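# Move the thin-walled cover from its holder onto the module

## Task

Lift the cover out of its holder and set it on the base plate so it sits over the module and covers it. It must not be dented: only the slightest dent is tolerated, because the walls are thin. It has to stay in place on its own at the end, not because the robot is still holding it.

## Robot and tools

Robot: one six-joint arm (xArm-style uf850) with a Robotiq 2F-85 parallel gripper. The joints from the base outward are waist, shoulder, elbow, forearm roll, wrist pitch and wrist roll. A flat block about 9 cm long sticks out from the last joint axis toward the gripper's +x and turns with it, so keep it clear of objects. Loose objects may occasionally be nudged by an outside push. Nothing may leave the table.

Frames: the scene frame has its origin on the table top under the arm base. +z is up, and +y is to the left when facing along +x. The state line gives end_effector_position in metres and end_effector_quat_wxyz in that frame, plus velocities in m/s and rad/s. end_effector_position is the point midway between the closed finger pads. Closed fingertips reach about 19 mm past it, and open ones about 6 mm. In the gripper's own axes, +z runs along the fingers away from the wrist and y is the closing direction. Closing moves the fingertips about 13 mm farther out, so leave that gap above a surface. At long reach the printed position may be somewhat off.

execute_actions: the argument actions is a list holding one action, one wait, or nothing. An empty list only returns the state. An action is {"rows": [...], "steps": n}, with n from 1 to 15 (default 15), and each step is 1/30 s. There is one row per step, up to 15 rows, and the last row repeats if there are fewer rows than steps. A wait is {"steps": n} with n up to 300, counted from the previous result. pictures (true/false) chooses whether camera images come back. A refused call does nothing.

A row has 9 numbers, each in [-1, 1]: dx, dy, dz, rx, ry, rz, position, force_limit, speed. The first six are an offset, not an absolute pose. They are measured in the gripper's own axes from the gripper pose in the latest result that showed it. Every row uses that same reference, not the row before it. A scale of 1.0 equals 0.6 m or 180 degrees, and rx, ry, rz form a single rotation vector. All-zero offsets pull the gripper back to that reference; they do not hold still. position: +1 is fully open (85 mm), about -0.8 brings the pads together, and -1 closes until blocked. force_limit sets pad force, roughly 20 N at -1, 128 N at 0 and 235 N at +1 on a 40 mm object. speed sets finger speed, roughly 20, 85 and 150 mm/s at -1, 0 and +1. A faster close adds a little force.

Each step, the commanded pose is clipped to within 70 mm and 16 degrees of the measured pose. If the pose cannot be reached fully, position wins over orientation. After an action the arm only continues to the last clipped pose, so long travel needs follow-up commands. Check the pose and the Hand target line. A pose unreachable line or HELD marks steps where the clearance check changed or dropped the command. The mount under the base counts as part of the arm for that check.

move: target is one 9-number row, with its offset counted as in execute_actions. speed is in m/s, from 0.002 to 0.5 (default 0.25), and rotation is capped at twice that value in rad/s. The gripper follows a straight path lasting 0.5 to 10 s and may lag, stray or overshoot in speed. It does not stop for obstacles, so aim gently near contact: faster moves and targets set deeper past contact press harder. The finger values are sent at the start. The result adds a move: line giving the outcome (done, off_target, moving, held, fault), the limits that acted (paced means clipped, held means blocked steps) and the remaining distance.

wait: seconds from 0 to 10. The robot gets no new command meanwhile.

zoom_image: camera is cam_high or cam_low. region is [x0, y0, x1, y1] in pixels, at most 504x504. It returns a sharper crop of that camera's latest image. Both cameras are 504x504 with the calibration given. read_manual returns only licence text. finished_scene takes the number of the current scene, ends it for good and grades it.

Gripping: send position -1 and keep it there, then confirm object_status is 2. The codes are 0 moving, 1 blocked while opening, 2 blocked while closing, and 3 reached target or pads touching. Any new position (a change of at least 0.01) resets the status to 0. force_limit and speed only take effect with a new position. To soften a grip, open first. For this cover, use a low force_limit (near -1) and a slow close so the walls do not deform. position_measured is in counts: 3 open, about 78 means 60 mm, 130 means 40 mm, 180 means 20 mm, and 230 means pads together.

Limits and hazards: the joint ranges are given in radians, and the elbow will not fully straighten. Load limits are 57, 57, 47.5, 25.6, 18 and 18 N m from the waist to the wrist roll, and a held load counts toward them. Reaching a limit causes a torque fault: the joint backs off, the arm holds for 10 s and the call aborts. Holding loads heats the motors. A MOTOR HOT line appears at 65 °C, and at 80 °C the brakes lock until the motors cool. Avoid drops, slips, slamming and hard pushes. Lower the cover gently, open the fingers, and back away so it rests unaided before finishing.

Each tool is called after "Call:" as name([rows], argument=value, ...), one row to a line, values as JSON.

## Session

Call:
execute_actions(actions=[])

Scene clock: 0.00 s of 5600.00 s.
end_effector_position=(+0.2150, -0.0689, +0.3239) position_measured=3 object_status=3 end_effector_quat_wxyz=(+0.600, +0.008, -0.674, +0.431) end_effector_velocity=(-0.000, -0.001, +0.000) end_effector_angular_velocity=(+0.000, -0.000, +0.002)
Joint positions: [ 0.232 -0.798 -0.826 -0.446 -1.684  0.574]
Joint velocities: [-0.     0.002  0.002 -0.002  0.     0.   ]
Hand target: +0.215, -0.069, +0.324; +0.600, +0.008, -0.674, +0.431

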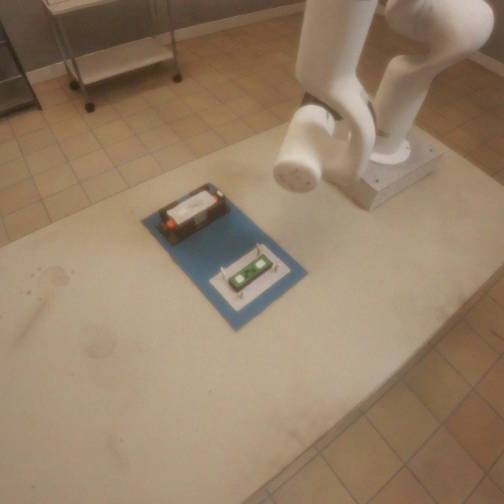

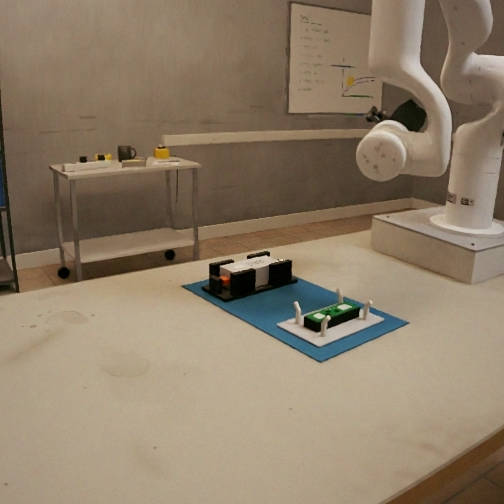

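Call:
zoom_image(camera="cam_high", region=[145, 170, 245, 250])

Call:
zoom_image(camera="cam_low", region=[195, 210, 315, 310])

Call:
zoom_image(camera="cam_high", region=[200, 235, 300, 320])

Call:
zoom_image(camera="cam_low", region=[270, 240, 390, 350])

Region (145, 170, 245, 250) of cam_high's 504x504 image, scaled by 5.040, with more detail than that image has; it fills the top 403 rows of this view, and the rest is white.

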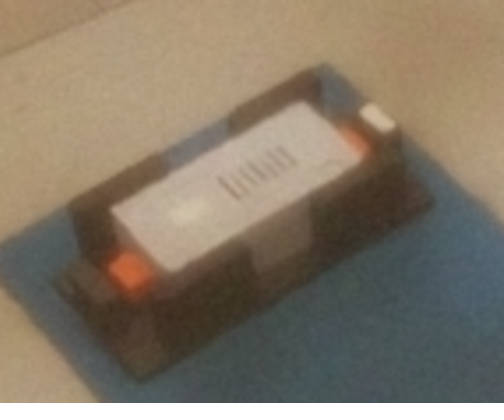

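Region (195, 210, 315, 310) of cam_low's 504x504 image, scaled by 4.200, with more detail than that image has.

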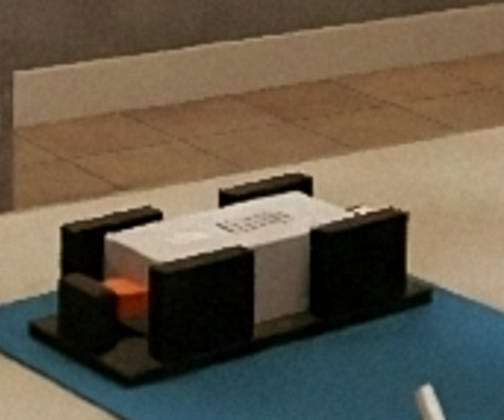

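Region (200, 235, 300, 320) of cam_high's 504x504 image, scaled by 5.040, with more detail than that image has; it fills the top 428 rows of this view, and the rest is white.

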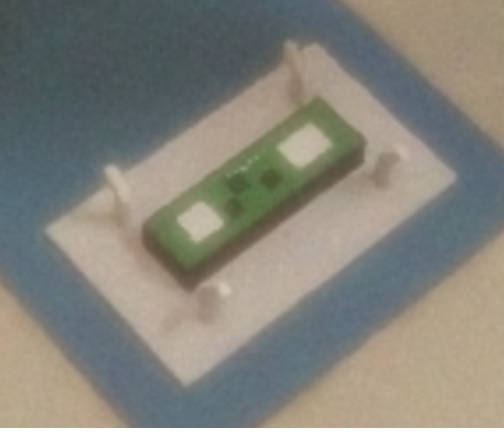

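Region (270, 240, 390, 350) of cam_low's 504x504 image, scaled by 4.200, with more detail than that image has; it fills the top 462 rows of this view, and the rest is white.

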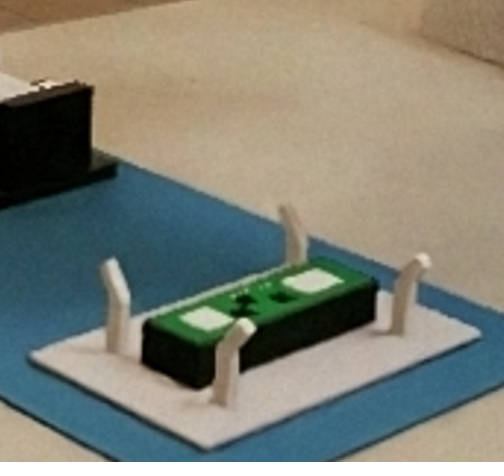

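Call:
move(target=[-0.4445,-0.2015,-0.4668,-0.2924,-0.4411,-0.0124,1,-1,-1], speed=0.2)

Scene clock: 29.93 s of 5600.00 s.
end_effector_position=(+0.5779, -0.1148, +0.1503) position_measured=3 object_status=3 end_effector_quat_wxyz=(+0.000, -0.038, +0.999, -0.000) end_effector_velocity=(+0.001, +0.000, -0.000) end_effector_angular_velocity=(+0.006, -0.004, +0.001)
Joint positions: [-0.167 -0.773 -1.23   0.042 -0.474 -0.32 ]
Joint velocities: [-0.002 -0.002 -0.001  0.015  0.002 -0.017]
Hand target: +0.578, -0.115, +0.150; +0.000, -0.038, +0.999, -0.000
Off the commanded pose: 0.000 m, 0 deg.
After step 90, 22.37 s passed at rest.
move: done

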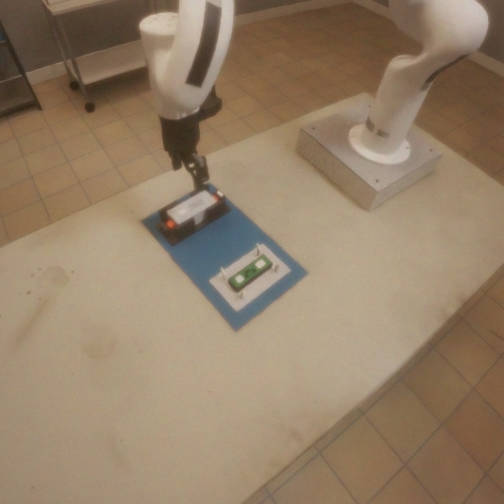

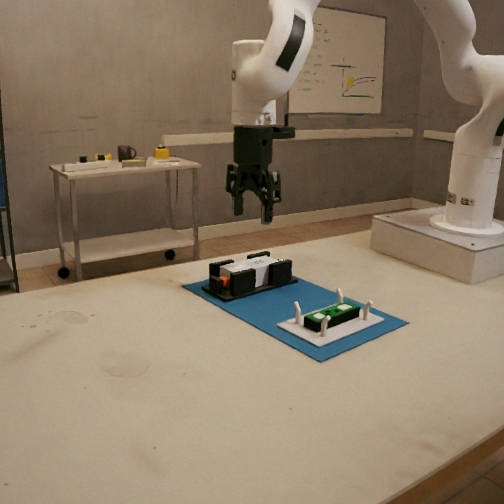

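Call:
move(target=[0,0,0.147,0,0,0,1,-1,-1], speed=0.08)

Call:
zoom_image(camera="cam_high", region=[145, 160, 245, 250])

Call:
zoom_image(camera="cam_low", region=[195, 210, 315, 310])

Scene clock: 36.50 s of 5600.00 s.
end_effector_position=(+0.5782, -0.1149, +0.0624) position_measured=3 object_status=3 end_effector_quat_wxyz=(+0.000, -0.038, +0.999, -0.001) end_effector_velocity=(+0.001, -0.000, -0.001) end_effector_angular_velocity=(-0.001, -0.002, +0.001)
Joint positions: [-0.164 -0.938 -1.265  0.057 -0.344 -0.334]
Joint velocities: [ 0.    -0.002 -0.003 -0.001  0.002 -0.   ]
Hand target: +0.578, -0.115, +0.062; +0.000, -0.038, +0.999, -0.000
Off the commanded pose: 0.000 m, 0 deg.
After step 90, 2.17 s passed at rest.
move: done

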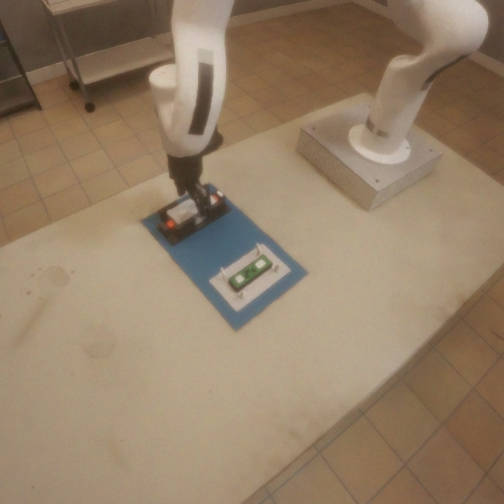

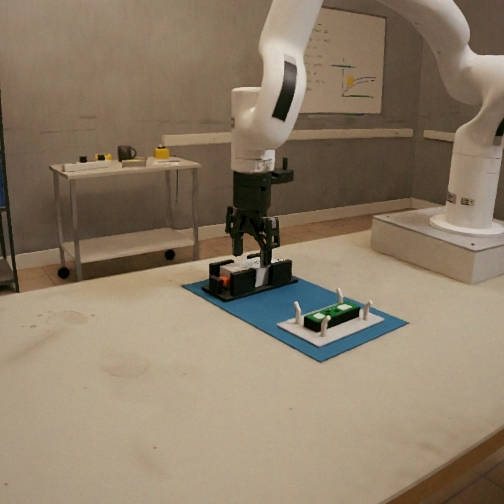

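Region (145, 160, 245, 250) of cam_high's 504x504 image, scaled by 5.040, with more detail than that image has; it fills the top 454 rows of this view, and the rest is white.

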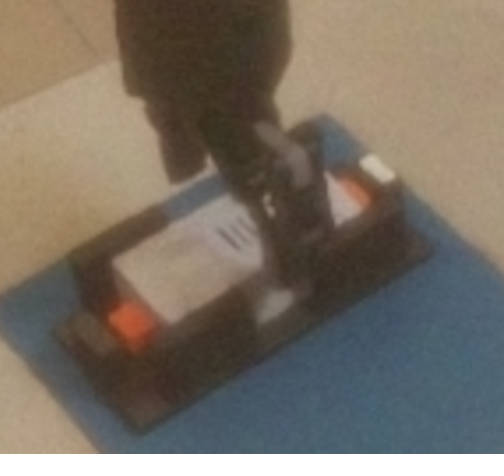

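Region (195, 210, 315, 310) of cam_low's 504x504 image, scaled by 4.200, with more detail than that image has.

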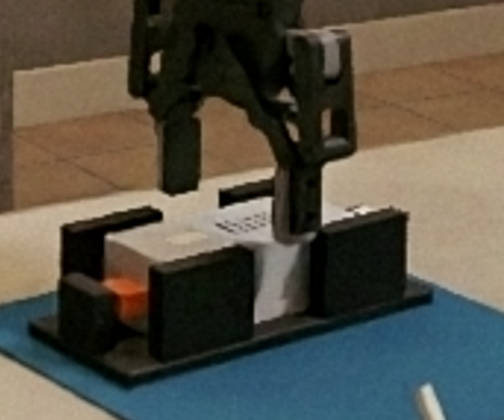

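Call:
move(target=[0,0,0.034,0,0,0,0.6,-1,-1], speed=0.02)

Call:
execute_actions([
  {"rows":[[0,0,0,0,0,0,0.35,-1,-1]],"steps":10},
], pictures=false)

Call:
execute_actions([
  {"steps":12},
])

Call:
zoom_image(camera="cam_low", region=[210, 230, 300, 300])

Scene clock: 54.40 s of 5600.00 s.
end_effector_position=(+0.5783, -0.1150, +0.0421) position_measured=53 object_status=0 end_effector_quat_wxyz=(+0.000, -0.038, +0.999, -0.001) end_effector_velocity=(+0.001, -0.000, +0.000) end_effector_angular_velocity=(-0.001, -0.003, +0.000)
Joint positions: [-0.164 -0.979 -1.28   0.062 -0.318 -0.338]
Joint velocities: [-0.    -0.    -0.002 -0.     0.001 -0.   ]
Hand target: +0.578, -0.115, +0.042; +0.000, -0.038, +0.999, -0.001
Off the commanded pose: 0.000 m, 0 deg.
After step 90, 13.67 s passed at rest.
move: done

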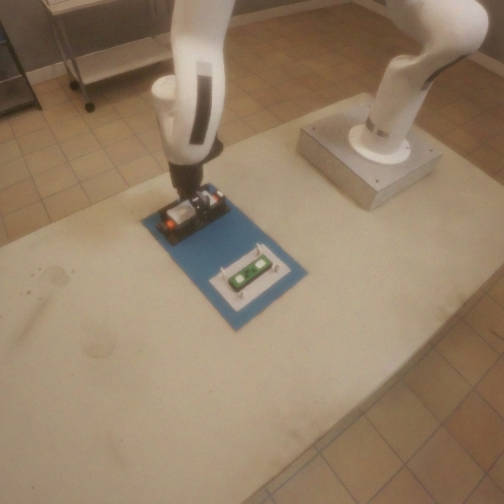

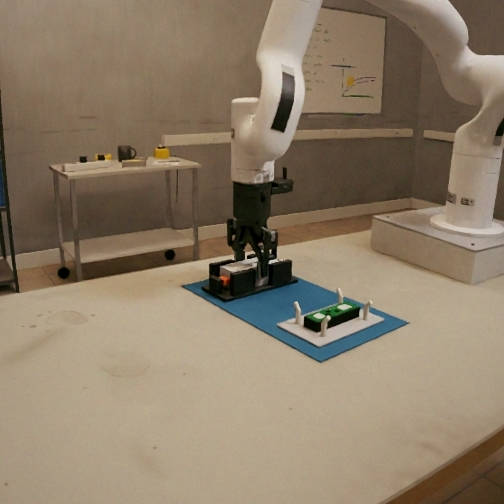

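Scene clock: 54.73 s of 5600.00 s.
end_effector_position=(+0.5783, -0.1150, +0.0421) position_measured=66 object_status=0 end_effector_quat_wxyz=(+0.000, -0.038, +0.999, -0.001) end_effector_velocity=(-0.001, -0.000, -0.001) end_effector_angular_velocity=(-0.000, +0.002, +0.001)
Joint positions: [-0.164 -0.979 -1.28   0.062 -0.318 -0.338]
Joint velocities: [-0.    -0.002 -0.    -0.002  0.     0.   ]
Hand target: +0.578, -0.115, +0.042; +0.000, -0.038, +0.999, -0.001
Off the commanded pose: 0.000 m, 0 deg.
Steps of this call (steps 1 to 10: all 10 steps of this action). Readings (end_effector_position | what the end effector reports):
1: (+0.5783, -0.1150, +0.0421) | position_measured=53 object_status=0
2: (+0.5783, -0.1150, +0.0421) | position_measured=54 object_status=0
4: (+0.5783, -0.1150, +0.0421) | position_measured=56 object_status=0
8: (+0.5783, -0.1150, +0.0421) | position_measured=63 object_status=0
10: the state above

Scene clock: 55.13 s of 5600.00 s.
end_effector_position=(+0.5783, -0.1150, +0.0421) position_measured=85 object_status=0 end_effector_quat_wxyz=(+0.000, -0.038, +0.999, -0.001) end_effector_velocity=(-0.000, -0.000, -0.000) end_effector_angular_velocity=(-0.000, +0.000, +0.001)
Joint positions: [-0.164 -0.979 -1.28   0.062 -0.318 -0.338]
Joint velocities: [ 0.    -0.    -0.    -0.001  0.     0.   ]
Hand target: +0.578, -0.115, +0.042; +0.000, -0.038, +0.999, -0.001
Off the commanded pose: 0.000 m, 0 deg.
Steps of this call (steps 1 to 12: nothing new was sent). Readings (end_effector_position | what the end effector reports):
1: (+0.5783, -0.1150, +0.0421) | position_measured=68 object_status=0
2: (+0.5783, -0.1150, +0.0421) | position_measured=70 object_status=0
4: (+0.5783, -0.1150, +0.0421) | position_measured=73 object_status=0
8: (+0.5783, -0.1150, +0.0421) | position_measured=80 object_status=0
12: the state above

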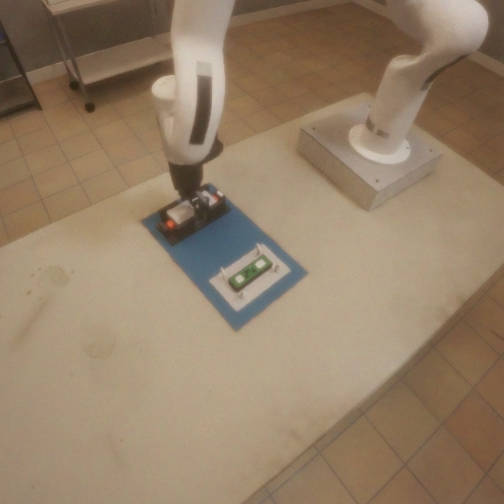

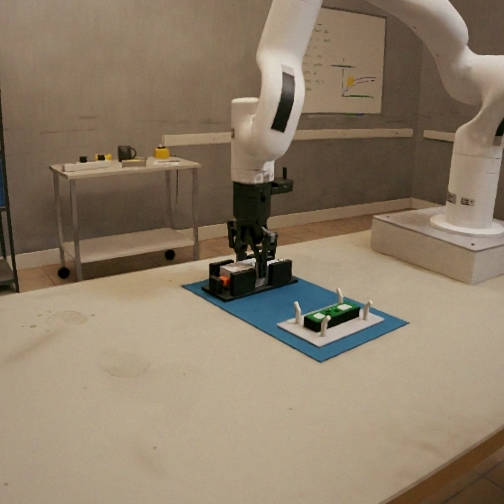

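Region (210, 230, 300, 300) of cam_low's 504x504 image, scaled by 5.600, with more detail than that image has.

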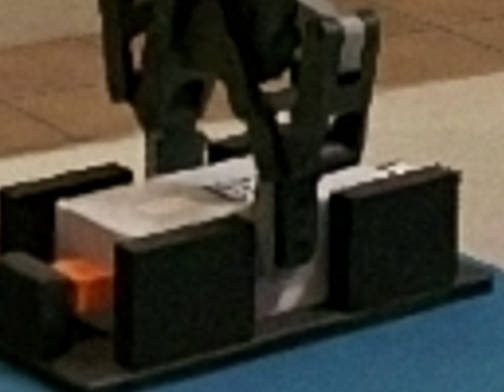

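No contact yet at 57 mm. Close softly with fine readings.

Call:
execute_actions([
  {"rows":[[0,0,0,0,0,0,-1,-1,-1]],"steps":5},
], pictures=false)

Call:
execute_actions([
  {"steps":4},
], pictures=false)

Call:
execute_actions([
  {"steps":12},
], pictures=false)

Scene clock: 62.47 s of 5600.00 s.
end_effector_position=(+0.5783, -0.1150, +0.0421) position_measured=89 object_status=0 end_effector_quat_wxyz=(+0.000, -0.038, +0.999, -0.001) end_effector_velocity=(-0.000, -0.000, -0.001) end_effector_angular_velocity=(-0.000, +0.001, +0.001)
Joint positions: [-0.164 -0.979 -1.28   0.062 -0.318 -0.338]
Joint velocities: [-0.    -0.001 -0.    -0.001  0.    -0.   ]
Hand target: +0.578, -0.115, +0.042; +0.000, -0.038, +0.999, -0.001
Off the commanded pose: 0.000 m, 0 deg.
Steps of this call (steps 1 to 90: nothing new was sent; then 4.17 s passed at rest; steps 91 to 95: all 5 steps of this action). Readings (end_effector_position | what the end effector reports):
91: (+0.5783, -0.1150, +0.0421) | position_measured=85 object_status=0
92: (+0.5783, -0.1150, +0.0421) | position_measured=85 object_status=0
94: (+0.5783, -0.1150, +0.0421) | position_measured=88 object_status=0
95: the state above

Scene clock: 62.60 s of 5600.00 s.
end_effector_position=(+0.5783, -0.1147, +0.0422) position_measured=96 object_status=0 end_effector_quat_wxyz=(+0.000, -0.038, +0.999, -0.000) end_effector_velocity=(+0.001, -0.001, +0.003) end_effector_angular_velocity=(-0.000, -0.001, +0.002)
Joint positions: [-0.163 -0.979 -1.28   0.062 -0.318 -0.338]
Joint velocities: [-0.001  0.003 -0.002 -0.002 -0.005 -0.001]
Hand target: +0.578, -0.115, +0.042; +0.000, -0.038, +0.999, -0.001
Off the commanded pose: 0.000 m, 0 deg.
Steps of this call (steps 1 to 4: nothing new was sent). Readings (end_effector_position | what the end effector reports):
1: (+0.5782, -0.1149, +0.0421) | position_measured=91 object_status=0
2: (+0.5782, -0.1148, +0.0421) | position_measured=92 object_status=0
4: the state above

Scene clock: 63.00 s of 5600.00 s.
end_effector_position=(+0.5783, -0.1149, +0.0423) position_measured=100 object_status=2 end_effector_quat_wxyz=(+0.000, -0.038, +0.999, -0.000) end_effector_velocity=(-0.000, -0.000, +0.000) end_effector_angular_velocity=(+0.000, -0.001, -0.002)
Joint positions: [-0.163 -0.979 -1.28   0.062 -0.318 -0.338]
Joint velocities: [-0.     0.001  0.001  0.001  0.001  0.   ]
Hand target: +0.578, -0.115, +0.042; +0.000, -0.038, +0.999, -0.001
Off the commanded pose: 0.000 m, 0 deg.
Steps of this call (steps 1 to 12: nothing new was sent). Readings (end_effector_position | what the end effector reports):
1: (+0.5783, -0.1147, +0.0423) | position_measured=97 object_status=0
2: (+0.5783, -0.1147, +0.0424) | position_measured=99 object_status=0
4: (+0.5783, -0.1148, +0.0423) | position_measured=100 object_status=0
8: (+0.5783, -0.1148, +0.0423) | position_measured=100 object_status=2
12: the state above

Call:
move(target=[0,0.001,0,0,0,0,-0.98,-0.88,-1], speed=0.005)

Call:
move(target=[0,0,-0.006,0,0,0,-0.98,-0.88,-1], speed=0.004)

Call:
zoom_image(camera="cam_low", region=[210, 230, 300, 300])

Scene clock: 71.30 s of 5600.00 s.
end_effector_position=(+0.5784, -0.1145, +0.0423) position_measured=103 object_status=2 end_effector_quat_wxyz=(+0.000, -0.038, +0.999, -0.001) end_effector_velocity=(+0.001, +0.000, +0.001) end_effector_angular_velocity=(-0.000, -0.001, +0.000)
Joint positions: [-0.163 -0.979 -1.28   0.062 -0.317 -0.337]
Joint velocities: [ 0.001  0.002 -0.     0.    -0.     0.   ]
Hand target: +0.578, -0.114, +0.042; +0.000, -0.038, +0.999, -0.000
Off the commanded pose: 0.000 m, 0 deg.
After step 90, 4.60 s passed at rest.
move: done

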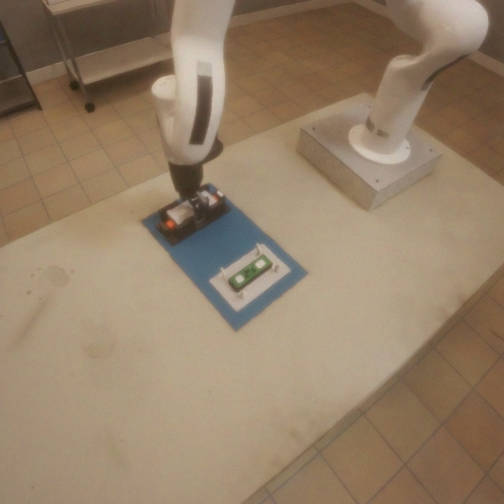

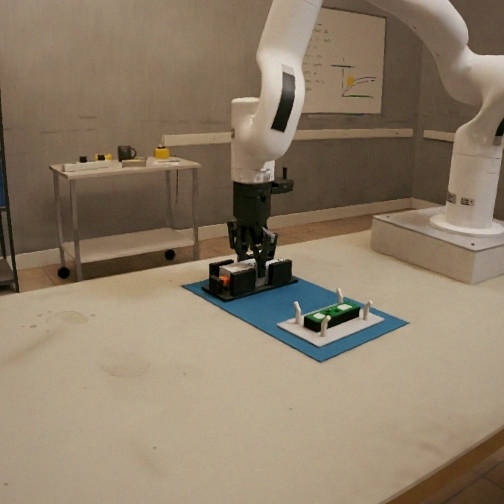

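Scene clock: 72.43 s of 5600.00 s.
end_effector_position=(+0.5780, -0.1144, +0.0456) position_measured=103 object_status=2 end_effector_quat_wxyz=(+0.000, -0.038, +0.999, -0.000) end_effector_velocity=(-0.000, +0.000, -0.000) end_effector_angular_velocity=(+0.000, +0.000, +0.000)
Joint positions: [-0.163 -0.972 -1.277  0.061 -0.322 -0.336]
Joint velocities: [ 0.    -0.001 -0.    -0.     0.     0.   ]
Hand target: +0.578, -0.114, +0.046; +0.000, -0.038, +0.999, -0.001
Off the commanded pose: 0.000 m, 0 deg.
move: done

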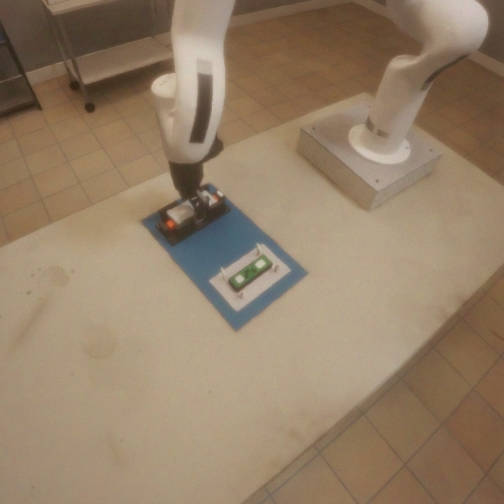

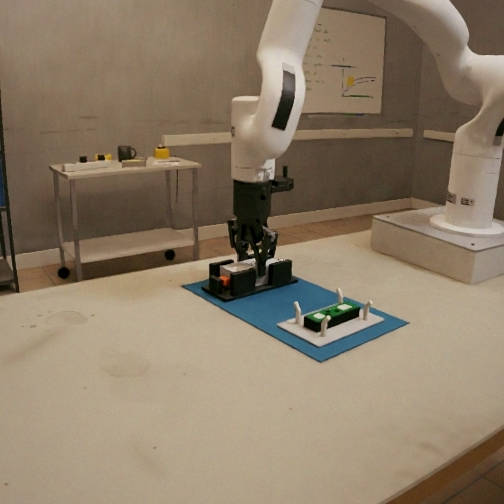

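Region (210, 230, 300, 300) of cam_low's 504x504 image, scaled by 5.600, with more detail than that image has.

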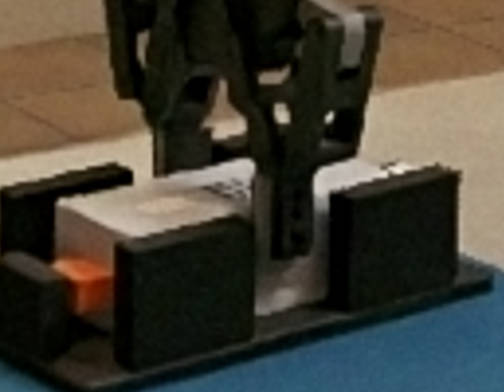

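Call:
move(target=[0,0,0,0,0,0,-1,-0.77,-1], speed=0.005)

Call:
move(target=[0,0,-0.005,0,0,0,-1,-0.77,-1], speed=0.004)

Call:
zoom_image(camera="cam_low", region=[210, 230, 300, 300])

Scene clock: 79.77 s of 5600.00 s.
end_effector_position=(+0.5783, -0.1145, +0.0459) position_measured=108 object_status=2 end_effector_quat_wxyz=(+0.000, -0.038, +0.999, -0.001) end_effector_velocity=(-0.001, +0.000, -0.001) end_effector_angular_velocity=(+0.001, +0.002, -0.001)
Joint positions: [-0.163 -0.971 -1.277  0.061 -0.322 -0.336]
Joint velocities: [-0.    -0.001  0.001  0.001  0.     0.   ]
Hand target: +0.578, -0.114, +0.046; +0.000, -0.038, +0.999, -0.000
Off the commanded pose: 0.000 m, 0 deg.
After step 90, 3.63 s passed at rest.
move: done

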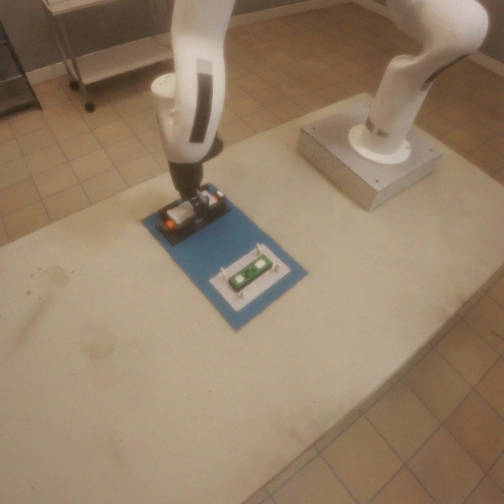

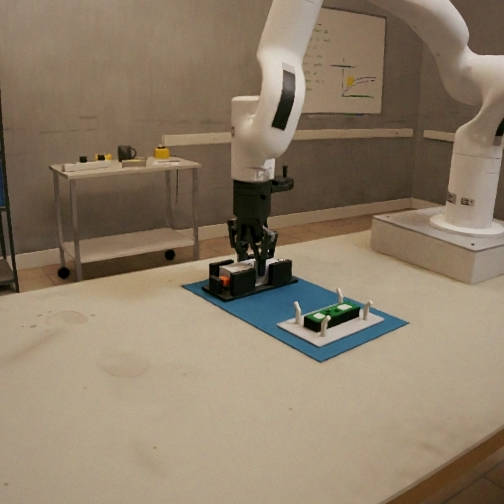

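Scene clock: 80.73 s of 5600.00 s.
end_effector_position=(+0.5781, -0.1144, +0.0487) position_measured=108 object_status=2 end_effector_quat_wxyz=(+0.000, -0.038, +0.999, -0.000) end_effector_velocity=(+0.000, +0.000, +0.000) end_effector_angular_velocity=(-0.000, -0.001, -0.000)
Joint positions: [-0.163 -0.966 -1.274  0.06  -0.326 -0.336]
Joint velocities: [0.    0.001 0.    0.    0.    0.   ]
Hand target: +0.578, -0.114, +0.049; +0.000, -0.038, +0.999, -0.001
Off the commanded pose: 0.000 m, 0 deg.
move: done

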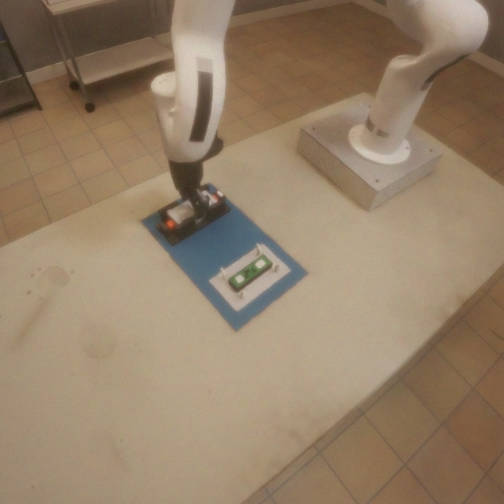

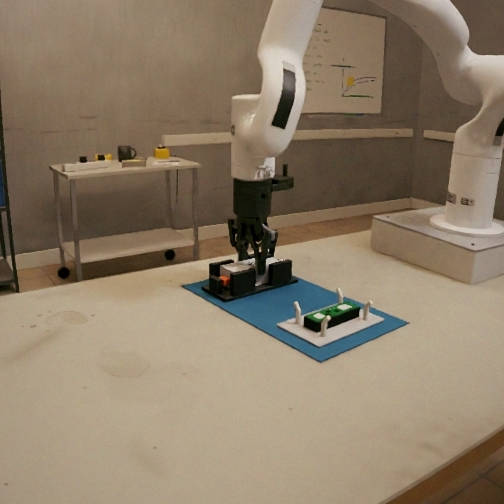

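Region (210, 230, 300, 300) of cam_low's 504x504 image, scaled by 5.600, with more detail than that image has.

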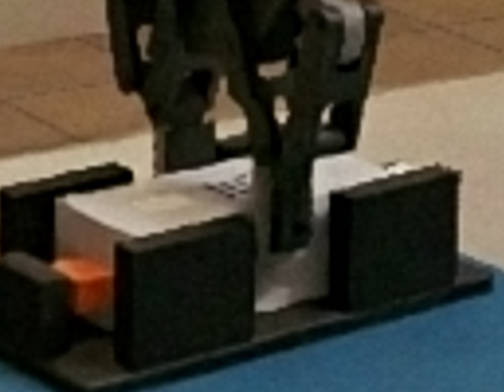

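Call:
move(target=[0,0,-0.015,0,0,0,-1,-0.77,-1], speed=0.006)

Call:
zoom_image(camera="cam_low", region=[210, 230, 300, 300])

Scene clock: 87.47 s of 5600.00 s.
end_effector_position=(+0.5781, -0.1144, +0.0577) position_measured=108 object_status=2 end_effector_quat_wxyz=(+0.000, -0.038, +0.999, -0.000) end_effector_velocity=(-0.000, +0.000, -0.000) end_effector_angular_velocity=(+0.001, +0.000, -0.002)
Joint positions: [-0.163 -0.948 -1.268  0.058 -0.338 -0.334]
Joint velocities: [-0.     0.     0.     0.002  0.    -0.   ]
Hand target: +0.578, -0.114, +0.058; +0.000, -0.038, +0.999, -0.000
Off the commanded pose: 0.000 m, 0 deg.
After step 90, 2.03 s passed at rest.
move: done

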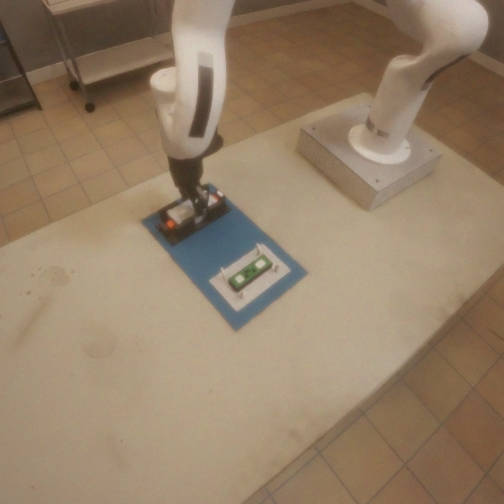

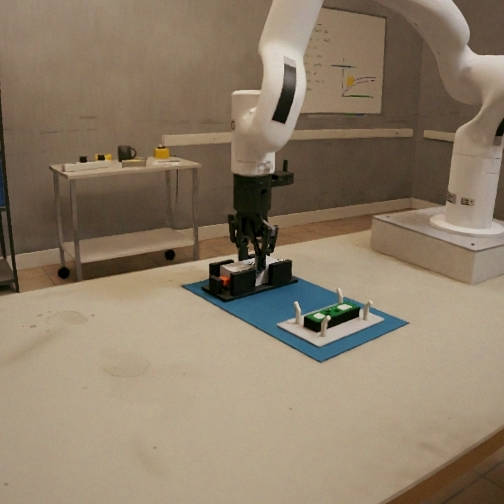

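Region (210, 230, 300, 300) of cam_low's 504x504 image, scaled by 5.600, with more detail than that image has.

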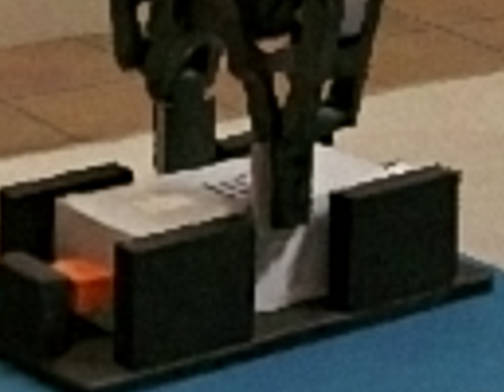

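Call:
move(target=[0,0,0,0,0,0,0.38,-1,-0.5], speed=0.02)

Call:
move(target=[0,0,0.028,0,0,0,0.38,-1,-0.5], speed=0.02)

Call:
execute_actions([
  {"rows":[[0,0,0,0,0,0,-1,-0.7,-1]],"steps":7},
], pictures=false)

Call:
execute_actions([
  {"steps":22},
], pictures=false)

Call:
move(target=[0,0,-0.01,0,0,0,-1,-0.7,-1], speed=0.004)

Call:
zoom_image(camera="cam_low", region=[210, 230, 300, 300])

Scene clock: 100.63 s of 5600.00 s.
end_effector_position=(+0.5782, -0.1144, +0.0578) position_measured=81 object_status=3 end_effector_quat_wxyz=(+0.000, -0.038, +0.999, -0.001) end_effector_velocity=(-0.000, +0.000, +0.000) end_effector_angular_velocity=(-0.000, +0.001, +0.001)
Joint positions: [-0.163 -0.947 -1.268  0.058 -0.338 -0.334]
Joint velocities: [ 0.     0.001  0.001 -0.001 -0.    -0.   ]
Hand target: +0.578, -0.114, +0.058; +0.000, -0.038, +0.999, -0.000
Off the commanded pose: 0.000 m, 0 deg.
After step 90, 9.47 s passed at rest.
move: done

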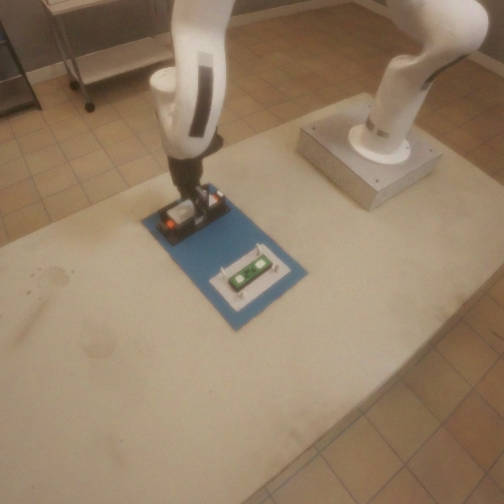

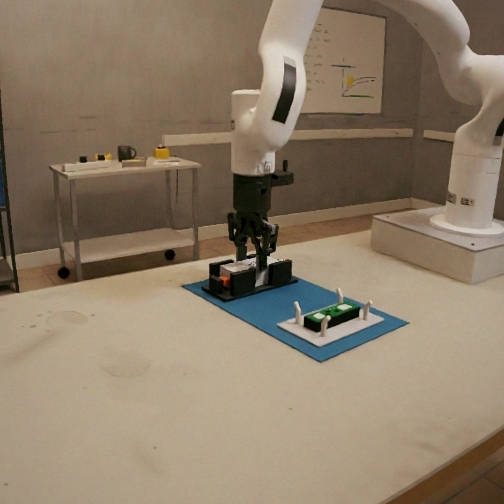

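Scene clock: 101.70 s of 5600.00 s.
end_effector_position=(+0.5782, -0.1144, +0.0411) position_measured=81 object_status=3 end_effector_quat_wxyz=(+0.000, -0.038, +0.999, -0.001) end_effector_velocity=(-0.000, +0.000, -0.001) end_effector_angular_velocity=(+0.000, +0.000, -0.000)
Joint positions: [-0.163 -0.981 -1.28   0.062 -0.316 -0.337]
Joint velocities: [ 0.    -0.002  0.     0.001  0.002 -0.   ]
Hand target: +0.578, -0.114, +0.041; +0.000, -0.038, +0.999, -0.000
Off the commanded pose: 0.000 m, 0 deg.
move: done

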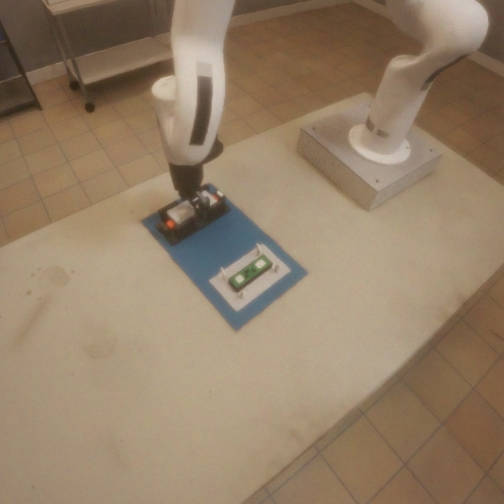

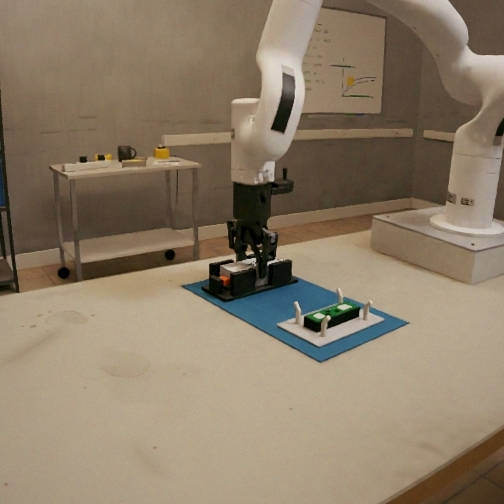

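Scene clock: 101.93 s of 5600.00 s.
end_effector_position=(+0.5783, -0.1144, +0.0411) position_measured=89 object_status=0 end_effector_quat_wxyz=(+0.000, -0.038, +0.999, -0.001) end_effector_velocity=(-0.001, +0.000, -0.001) end_effector_angular_velocity=(+0.001, +0.002, -0.001)
Joint positions: [-0.163 -0.981 -1.28   0.062 -0.316 -0.337]
Joint velocities: [ 0.    -0.     0.001  0.001 -0.    -0.   ]
Hand target: +0.578, -0.114, +0.041; +0.000, -0.038, +0.999, -0.001
Off the commanded pose: 0.000 m, 0 deg.
Steps of this call (steps 1 to 7: all 7 steps of this action). Readings (end_effector_position | what the end effector reports):
1: (+0.5783, -0.1144, +0.0411) | position_measured=81 object_status=0
2: (+0.5783, -0.1144, +0.0411) | position_measured=81 object_status=0
4: (+0.5783, -0.1144, +0.0411) | position_measured=84 object_status=0
7: the state above

Scene clock: 102.67 s of 5600.00 s.
end_effector_position=(+0.5786, -0.1145, +0.0415) position_measured=108 object_status=2 end_effector_quat_wxyz=(+0.001, -0.038, +0.999, -0.001) end_effector_velocity=(+0.000, -0.000, -0.001) end_effector_angular_velocity=(-0.001, -0.002, +0.006)
Joint positions: [-0.163 -0.981 -1.281  0.062 -0.317 -0.337]
Joint velocities: [ 0.    -0.002 -0.    -0.001  0.004 -0.005]
Hand target: +0.578, -0.114, +0.041; +0.000, -0.038, +0.999, -0.001
Off the commanded pose: 0.001 m, 0 deg.
Steps of this call (steps 1 to 22: nothing new was sent). Readings (end_effector_position | what the end effector reports):
1: (+0.5783, -0.1144, +0.0411) | position_measured=90 object_status=0
2: (+0.5782, -0.1144, +0.0411) | position_measured=92 object_status=0
4: (+0.5783, -0.1144, +0.0412) | position_measured=95 object_status=0
8: (+0.5784, -0.1144, +0.0415) | position_measured=101 object_status=0
22: the state above

Scene clock: 104.63 s of 5600.00 s.
end_effector_position=(+0.5782, -0.1144, +0.0471) position_measured=109 object_status=2 end_effector_quat_wxyz=(+0.000, -0.038, +0.999, -0.000) end_effector_velocity=(+0.001, -0.000, +0.000) end_effector_angular_velocity=(-0.000, -0.002, -0.000)
Joint positions: [-0.163 -0.969 -1.276  0.061 -0.324 -0.336]
Joint velocities: [ 0.    -0.    -0.001  0.001  0.001 -0.   ]
Hand target: +0.578, -0.114, +0.047; +0.001, -0.038, +0.999, -0.001
Off the commanded pose: 0.000 m, 0 deg.
move: done

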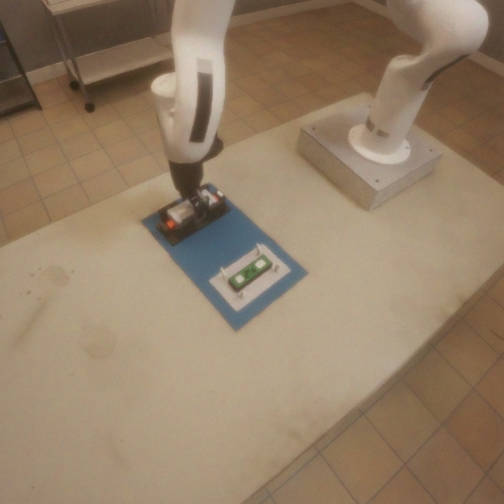

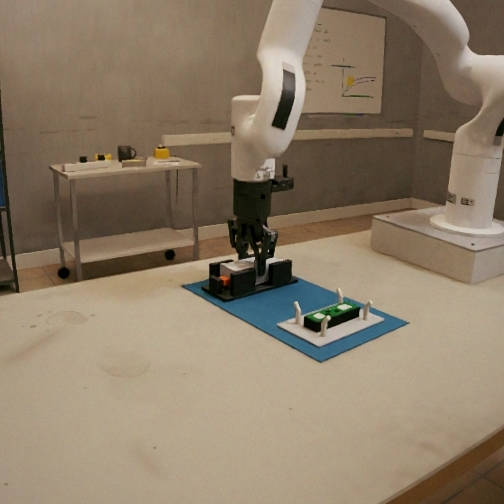

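Region (210, 230, 300, 300) of cam_low's 504x504 image, scaled by 5.600, with more detail than that image has.

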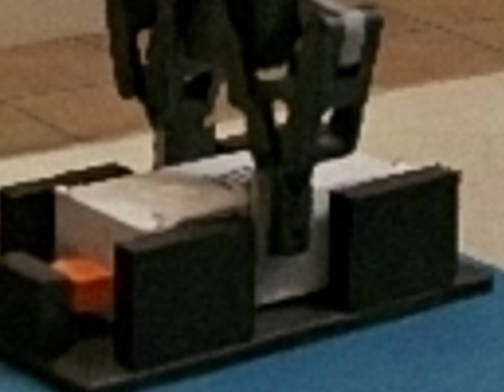

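Call:
move(target=[0,0,0,0,0,0,-0.98,-0.7,-1], speed=0.005)

Call:
move(target=[0,0,-0.01,0,0,0,-0.98,-0.7,-1], speed=0.004)

Call:
zoom_image(camera="cam_low", region=[210, 230, 300, 300])

Scene clock: 111.17 s of 5600.00 s.
end_effector_position=(+0.5784, -0.1144, +0.0472) position_measured=111 object_status=2 end_effector_quat_wxyz=(+0.000, -0.038, +0.999, -0.001) end_effector_velocity=(+0.000, +0.000, +0.000) end_effector_angular_velocity=(+0.001, -0.001, -0.002)
Joint positions: [-0.163 -0.969 -1.276  0.061 -0.324 -0.336]
Joint velocities: [-0.     0.    -0.001  0.002  0.     0.   ]
Hand target: +0.578, -0.114, +0.047; +0.000, -0.038, +0.999, -0.000
Off the commanded pose: 0.000 m, 0 deg.
After step 90, 2.83 s passed at rest.
move: done

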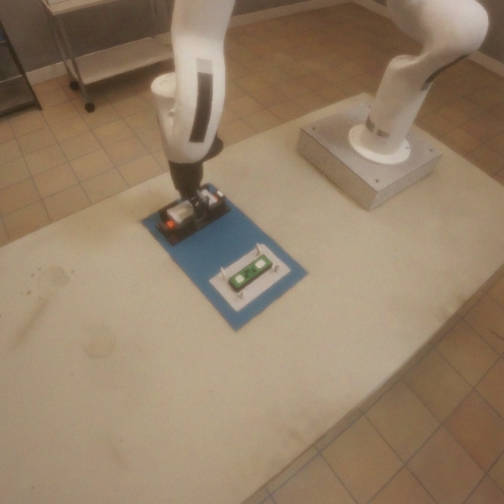

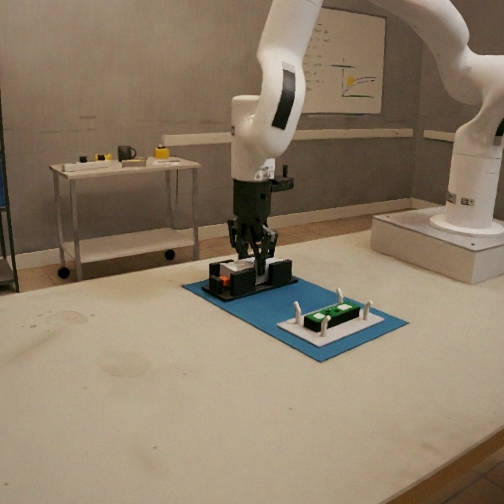

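Scene clock: 112.90 s of 5600.00 s.
end_effector_position=(+0.5784, -0.1144, +0.0532) position_measured=111 object_status=2 end_effector_quat_wxyz=(+0.000, -0.038, +0.999, -0.001) end_effector_velocity=(-0.001, -0.000, -0.000) end_effector_angular_velocity=(-0.000, +0.001, +0.001)
Joint positions: [-0.163 -0.957 -1.272  0.059 -0.332 -0.335]
Joint velocities: [-0.     0.     0.001 -0.002  0.     0.   ]
Hand target: +0.578, -0.114, +0.053; +0.000, -0.038, +0.999, -0.001
Off the commanded pose: 0.000 m, 0 deg.
move: done

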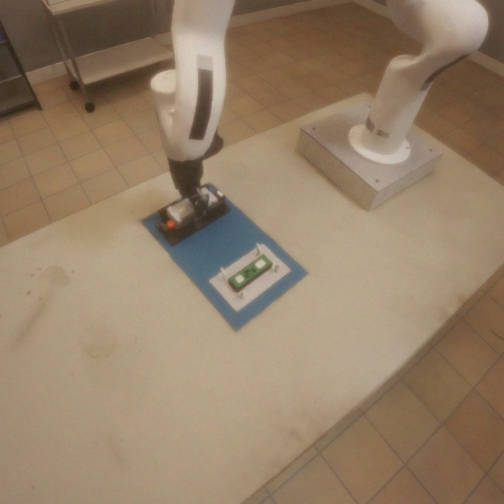

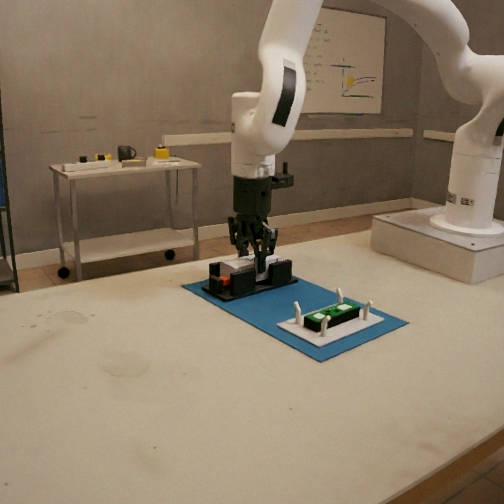

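Region (210, 230, 300, 300) of cam_low's 504x504 image, scaled by 5.600, with more detail than that image has.

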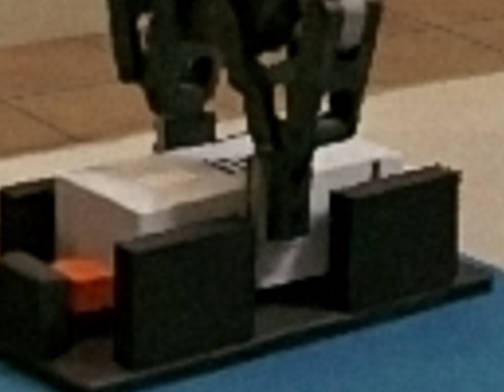

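Lifting well now.

Call:
move(target=[0,0,-0.035,0,0,0,-0.98,-0.7,-1], speed=0.006)

Call:
move(target=[0,0,-0.065,0,0,0,-0.98,-0.7,-1], speed=0.04)

Call:
zoom_image(camera="cam_low", region=[200, 195, 310, 300])

Scene clock: 121.30 s of 5600.00 s.
end_effector_position=(+0.5783, -0.1144, +0.0742) position_measured=111 object_status=2 end_effector_quat_wxyz=(+0.000, -0.038, +0.999, -0.001) end_effector_velocity=(-0.001, +0.000, -0.001) end_effector_angular_velocity=(+0.000, +0.002, -0.000)
Joint positions: [-0.164 -0.915 -1.258  0.055 -0.36  -0.331]
Joint velocities: [-0.    -0.001  0.    -0.    -0.     0.   ]
Hand target: +0.578, -0.114, +0.074; +0.000, -0.038, +0.999, -0.001
Off the commanded pose: 0.000 m, 0 deg.
After step 90, 1.70 s passed at rest.
move: done

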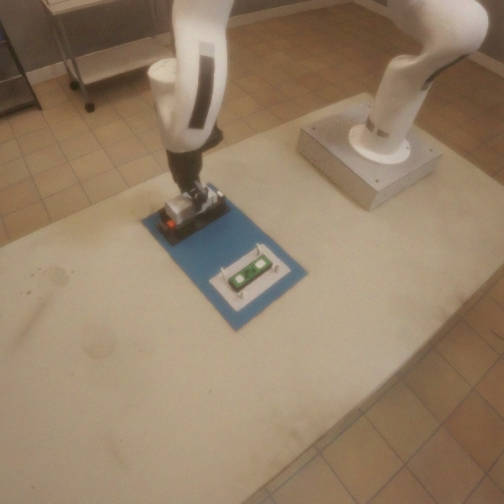

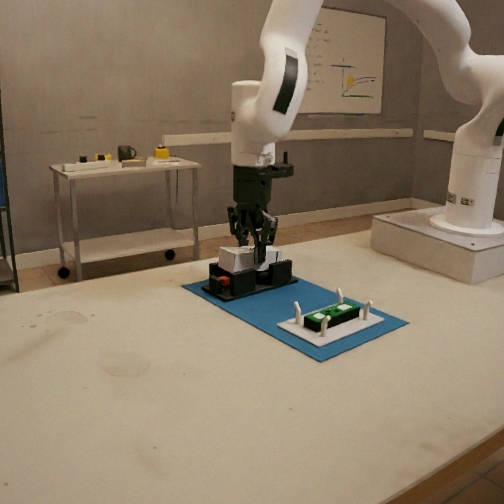

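Scene clock: 122.57 s of 5600.00 s.
end_effector_position=(+0.5781, -0.1143, +0.1130) position_measured=111 object_status=2 end_effector_quat_wxyz=(+0.000, -0.038, +0.999, -0.001) end_effector_velocity=(+0.000, -0.000, +0.001) end_effector_angular_velocity=(-0.001, -0.000, +0.001)
Joint positions: [-0.165 -0.84  -1.239  0.048 -0.416 -0.324]
Joint velocities: [ 0.     0.001 -0.001 -0.002 -0.001  0.   ]
Hand target: +0.578, -0.114, +0.113; +0.000, -0.038, +0.999, -0.001
Off the commanded pose: 0.000 m, 0 deg.
move: done

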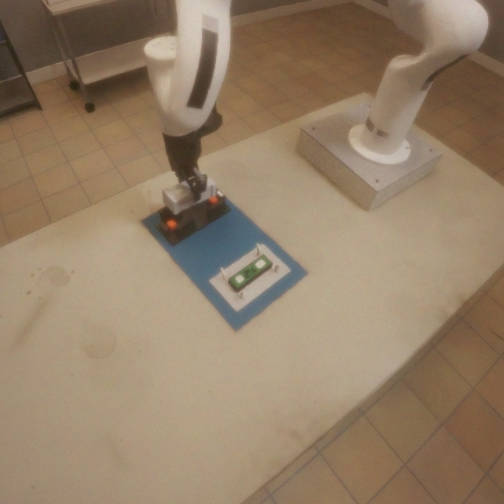

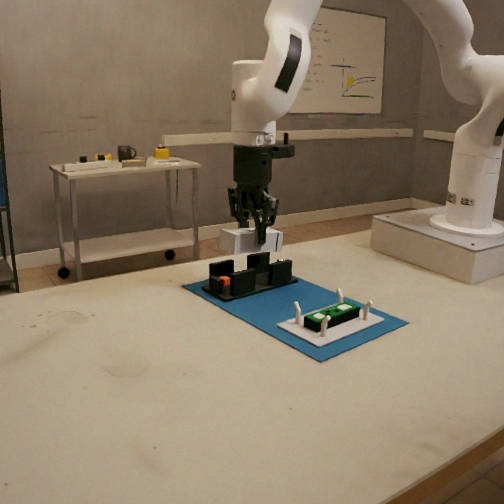

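Region (200, 195, 310, 300) of cam_low's 504x504 image, scaled by 4.582, with more detail than that image has; it fills the top 481 rows of this view, and the rest is white.

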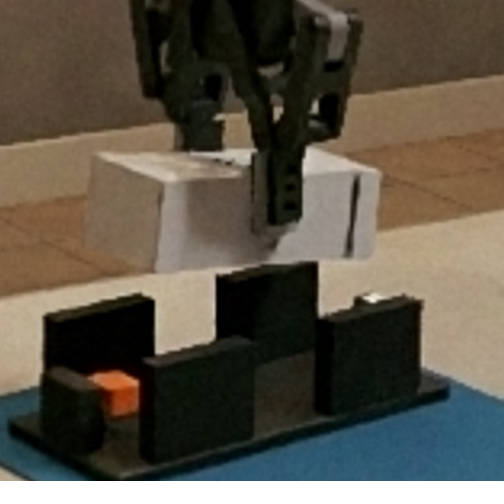

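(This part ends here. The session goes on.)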